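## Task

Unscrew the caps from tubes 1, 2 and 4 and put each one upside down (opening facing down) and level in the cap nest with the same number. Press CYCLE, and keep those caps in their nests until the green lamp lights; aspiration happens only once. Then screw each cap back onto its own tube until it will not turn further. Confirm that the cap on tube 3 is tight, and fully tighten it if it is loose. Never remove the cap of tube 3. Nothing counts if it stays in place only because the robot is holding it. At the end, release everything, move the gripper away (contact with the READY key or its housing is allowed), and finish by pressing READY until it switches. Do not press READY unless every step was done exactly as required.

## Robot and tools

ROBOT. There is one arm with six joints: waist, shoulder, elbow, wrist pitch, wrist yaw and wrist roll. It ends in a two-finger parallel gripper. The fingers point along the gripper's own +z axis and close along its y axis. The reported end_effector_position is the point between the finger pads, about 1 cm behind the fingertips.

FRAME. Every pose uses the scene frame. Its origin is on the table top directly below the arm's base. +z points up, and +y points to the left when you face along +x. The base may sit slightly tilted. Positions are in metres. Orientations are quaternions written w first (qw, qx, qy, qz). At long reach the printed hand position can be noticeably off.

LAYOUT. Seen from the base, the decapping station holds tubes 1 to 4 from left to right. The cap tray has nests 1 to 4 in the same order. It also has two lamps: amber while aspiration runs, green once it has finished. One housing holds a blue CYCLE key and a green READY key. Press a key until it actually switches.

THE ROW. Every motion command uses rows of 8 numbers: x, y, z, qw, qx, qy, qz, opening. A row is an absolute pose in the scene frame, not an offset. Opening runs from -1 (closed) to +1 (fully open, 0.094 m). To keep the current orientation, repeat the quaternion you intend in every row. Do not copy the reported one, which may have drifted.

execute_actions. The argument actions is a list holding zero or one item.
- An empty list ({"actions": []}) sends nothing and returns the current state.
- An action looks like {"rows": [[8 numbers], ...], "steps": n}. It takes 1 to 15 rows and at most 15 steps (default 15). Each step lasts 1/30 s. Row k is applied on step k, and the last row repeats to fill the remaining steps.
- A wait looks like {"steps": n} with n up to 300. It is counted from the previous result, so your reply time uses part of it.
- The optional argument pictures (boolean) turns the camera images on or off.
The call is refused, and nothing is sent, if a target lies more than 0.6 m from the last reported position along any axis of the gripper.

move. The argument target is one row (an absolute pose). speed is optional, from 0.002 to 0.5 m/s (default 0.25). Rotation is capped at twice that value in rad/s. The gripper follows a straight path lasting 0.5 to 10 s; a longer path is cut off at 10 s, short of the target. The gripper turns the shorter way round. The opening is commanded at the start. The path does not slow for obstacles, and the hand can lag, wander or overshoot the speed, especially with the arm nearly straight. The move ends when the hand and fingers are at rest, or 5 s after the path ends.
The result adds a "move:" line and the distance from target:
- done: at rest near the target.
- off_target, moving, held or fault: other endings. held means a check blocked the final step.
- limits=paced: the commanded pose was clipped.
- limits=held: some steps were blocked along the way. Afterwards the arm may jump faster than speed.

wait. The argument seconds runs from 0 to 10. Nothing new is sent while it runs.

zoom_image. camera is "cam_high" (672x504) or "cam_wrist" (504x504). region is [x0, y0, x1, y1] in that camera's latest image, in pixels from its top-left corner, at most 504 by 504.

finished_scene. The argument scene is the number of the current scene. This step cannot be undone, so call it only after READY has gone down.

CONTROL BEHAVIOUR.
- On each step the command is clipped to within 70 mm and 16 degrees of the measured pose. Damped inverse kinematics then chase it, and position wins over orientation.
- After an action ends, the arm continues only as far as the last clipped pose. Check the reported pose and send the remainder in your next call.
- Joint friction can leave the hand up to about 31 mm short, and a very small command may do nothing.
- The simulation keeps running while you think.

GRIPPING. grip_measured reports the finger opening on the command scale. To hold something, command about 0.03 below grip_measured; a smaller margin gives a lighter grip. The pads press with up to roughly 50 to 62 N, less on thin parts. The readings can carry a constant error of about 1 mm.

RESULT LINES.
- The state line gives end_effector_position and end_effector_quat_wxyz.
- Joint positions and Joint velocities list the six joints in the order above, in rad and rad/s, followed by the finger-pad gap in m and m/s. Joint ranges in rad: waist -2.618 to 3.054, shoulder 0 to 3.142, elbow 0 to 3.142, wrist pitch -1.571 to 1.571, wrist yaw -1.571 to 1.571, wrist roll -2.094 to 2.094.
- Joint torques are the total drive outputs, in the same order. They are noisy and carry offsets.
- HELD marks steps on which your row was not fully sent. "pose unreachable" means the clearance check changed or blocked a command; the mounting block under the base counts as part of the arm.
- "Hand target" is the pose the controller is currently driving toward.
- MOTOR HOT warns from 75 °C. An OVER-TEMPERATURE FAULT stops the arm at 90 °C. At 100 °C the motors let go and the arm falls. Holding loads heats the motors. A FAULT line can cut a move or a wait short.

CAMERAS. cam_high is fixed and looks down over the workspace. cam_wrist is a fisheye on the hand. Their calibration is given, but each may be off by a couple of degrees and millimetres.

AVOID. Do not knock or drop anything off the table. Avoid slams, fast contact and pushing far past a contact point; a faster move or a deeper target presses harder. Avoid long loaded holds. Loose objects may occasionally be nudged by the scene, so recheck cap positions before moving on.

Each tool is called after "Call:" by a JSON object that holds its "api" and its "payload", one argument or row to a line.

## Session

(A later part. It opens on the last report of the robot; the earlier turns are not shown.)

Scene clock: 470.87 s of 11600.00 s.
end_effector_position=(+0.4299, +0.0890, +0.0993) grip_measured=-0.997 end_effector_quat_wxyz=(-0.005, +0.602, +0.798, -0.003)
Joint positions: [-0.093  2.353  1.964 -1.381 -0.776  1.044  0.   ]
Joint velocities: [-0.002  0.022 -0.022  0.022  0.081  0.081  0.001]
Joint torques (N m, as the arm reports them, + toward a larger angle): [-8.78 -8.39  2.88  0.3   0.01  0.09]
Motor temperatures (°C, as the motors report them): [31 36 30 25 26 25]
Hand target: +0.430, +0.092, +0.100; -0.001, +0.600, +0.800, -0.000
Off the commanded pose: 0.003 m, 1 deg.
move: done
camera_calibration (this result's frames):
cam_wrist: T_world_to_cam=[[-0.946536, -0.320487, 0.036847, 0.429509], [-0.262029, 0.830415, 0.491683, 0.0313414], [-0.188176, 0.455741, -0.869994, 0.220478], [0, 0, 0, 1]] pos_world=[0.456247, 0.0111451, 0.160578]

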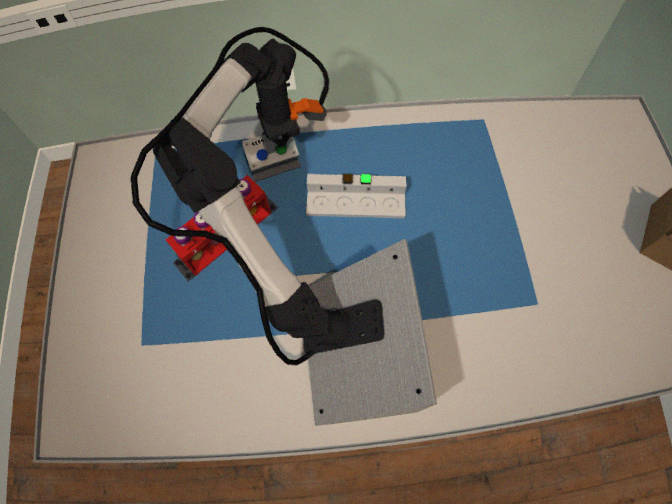

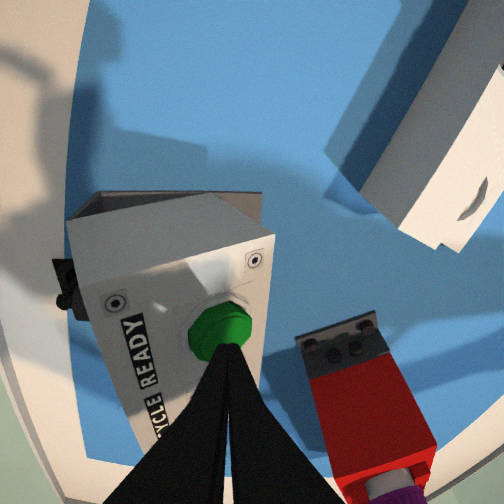

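Call:
{"api": "move", "payload": {
  "target": [0.433,0.095,0.080,0,0.6,0.8,0,-1],
  "speed": 0.04
}}

Call:
{"api": "execute_actions", "payload": {
  "actions": [
    {"rows":[[0.4335,0.095,0.079,0,0.6,0.8,0,-1],[0.434,0.095,0.078,0,0.6,0.8,0,-1],[0.435,0.095,0.077,0,0.6,0.8,0,-1],[0.4355,0.095,0.076,0,0.6,0.8,0,-1],[0.436,0.095,0.075,0,0.6,0.8,0,-1],[0.437,0.095,0.074,0,0.6,0.8,0,-1],[0.4375,0.095,0.073,0,0.6,0.8,0,-1],[0.438,0.095,0.072,0,0.6,0.8,0,-1]],"steps":15}
  ]
}}

Scene clock: 473.10 s of 11600.00 s.
end_effector_position=(+0.4284, +0.0894, +0.0875) grip_measured=-0.997 end_effector_quat_wxyz=(-0.005, +0.611, +0.792, -0.005)
Joint positions: [-0.073  2.342  1.916 -1.327 -0.776  1.092  0.   ]
Joint velocities: [ 0.007 -0.002 -0.007 -0.007  0.022  0.007 -0.001]
Joint torques (N m, as the arm reports them, + toward a larger angle): [-7.22 -7.9   2.67  0.65 -0.02  0.09]
Motor temperatures (°C, as the motors report them): [31 36 30 25 26 25]
Hand target: +0.433, +0.095, +0.080; -0.001, +0.600, +0.800, -0.000
Off the commanded pose: 0.010 m, 2 deg.
move: done
camera_calibration (this result's frames):
cam_wrist: T_world_to_cam=[[-0.953176, -0.299561, 0.0414476, 0.429234], [-0.24209, 0.837978, 0.489066, 0.0274729], [-0.181237, 0.456132, -0.871262, 0.20685], [0, 0, 0, 1]] pos_world=[0.453275, 0.0112093, 0.148993]

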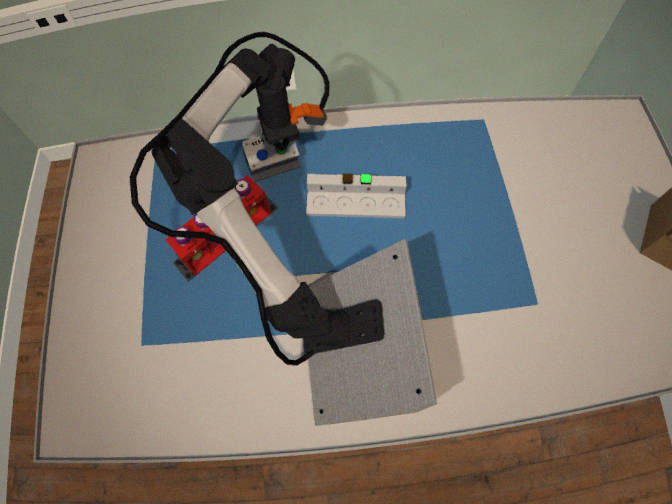

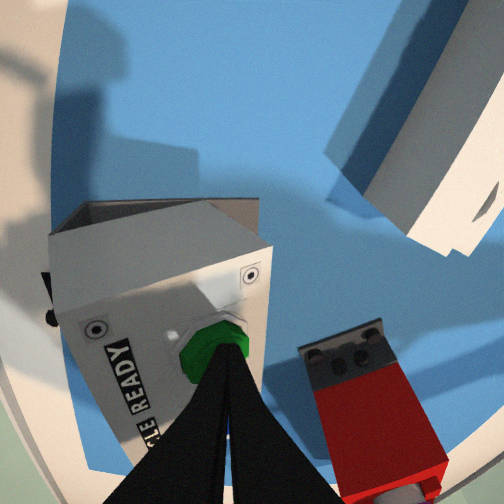

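Scene clock: 473.43 s of 11600.00 s.
end_effector_position=(+0.4302, +0.0903, +0.0847) grip_measured=-0.998 end_effector_quat_wxyz=(-0.002, +0.614, +0.790, -0.008)
Joint positions: [-0.064  2.342  1.916 -1.313 -0.769  1.114  0.   ]
Joint velocities: [ 0.007  0.012  0.017 -0.051 -0.022 -0.022 -0.001]
Joint torques (N m, as the arm reports them, + toward a larger angle): no reading
Motor temperatures (°C, as the motors report them): [31 36 30 25 26 25]
The task's run ended inside this call: 5 steps that you had sent did not run.
Steps of this call (steps 1 to 10: the first 10 steps of this action). Readings (end_effector_position):
1: (+0.4284, +0.0893, +0.0874)
2: (+0.4286, +0.0894, +0.0873)
4: (+0.4289, +0.0897, +0.0868)
8: (+0.4294, +0.0899, +0.0858)
10: (+0.4299, +0.0901, +0.0854)
camera_calibration (this result's frames):
cam_wrist: T_world_to_cam=[[-0.955168, -0.292996, 0.0425072, 0.431483], [-0.237465, 0.843927, 0.481038, 0.0266999], [-0.176815, 0.449379, -0.875668, 0.203432], [0, 0, 0, 1]] pos_world=[0.45445, 0.0124718, 0.146954]
The task's run has ended: the event that ends the task has happened.

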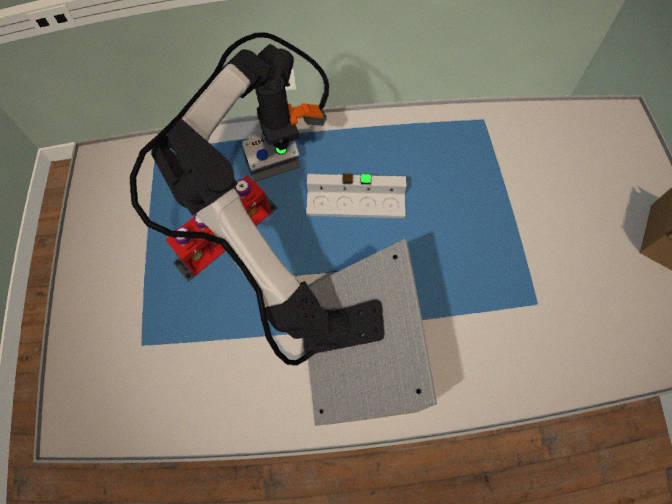

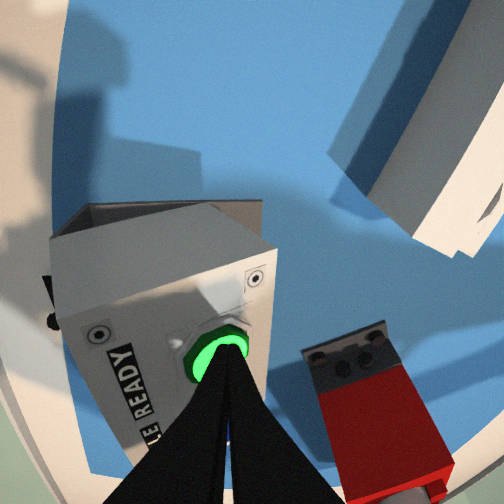

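Call:
{"api": "finished_scene", "payload": {
  "scene": 2
}}

The scene is finished: the task was done.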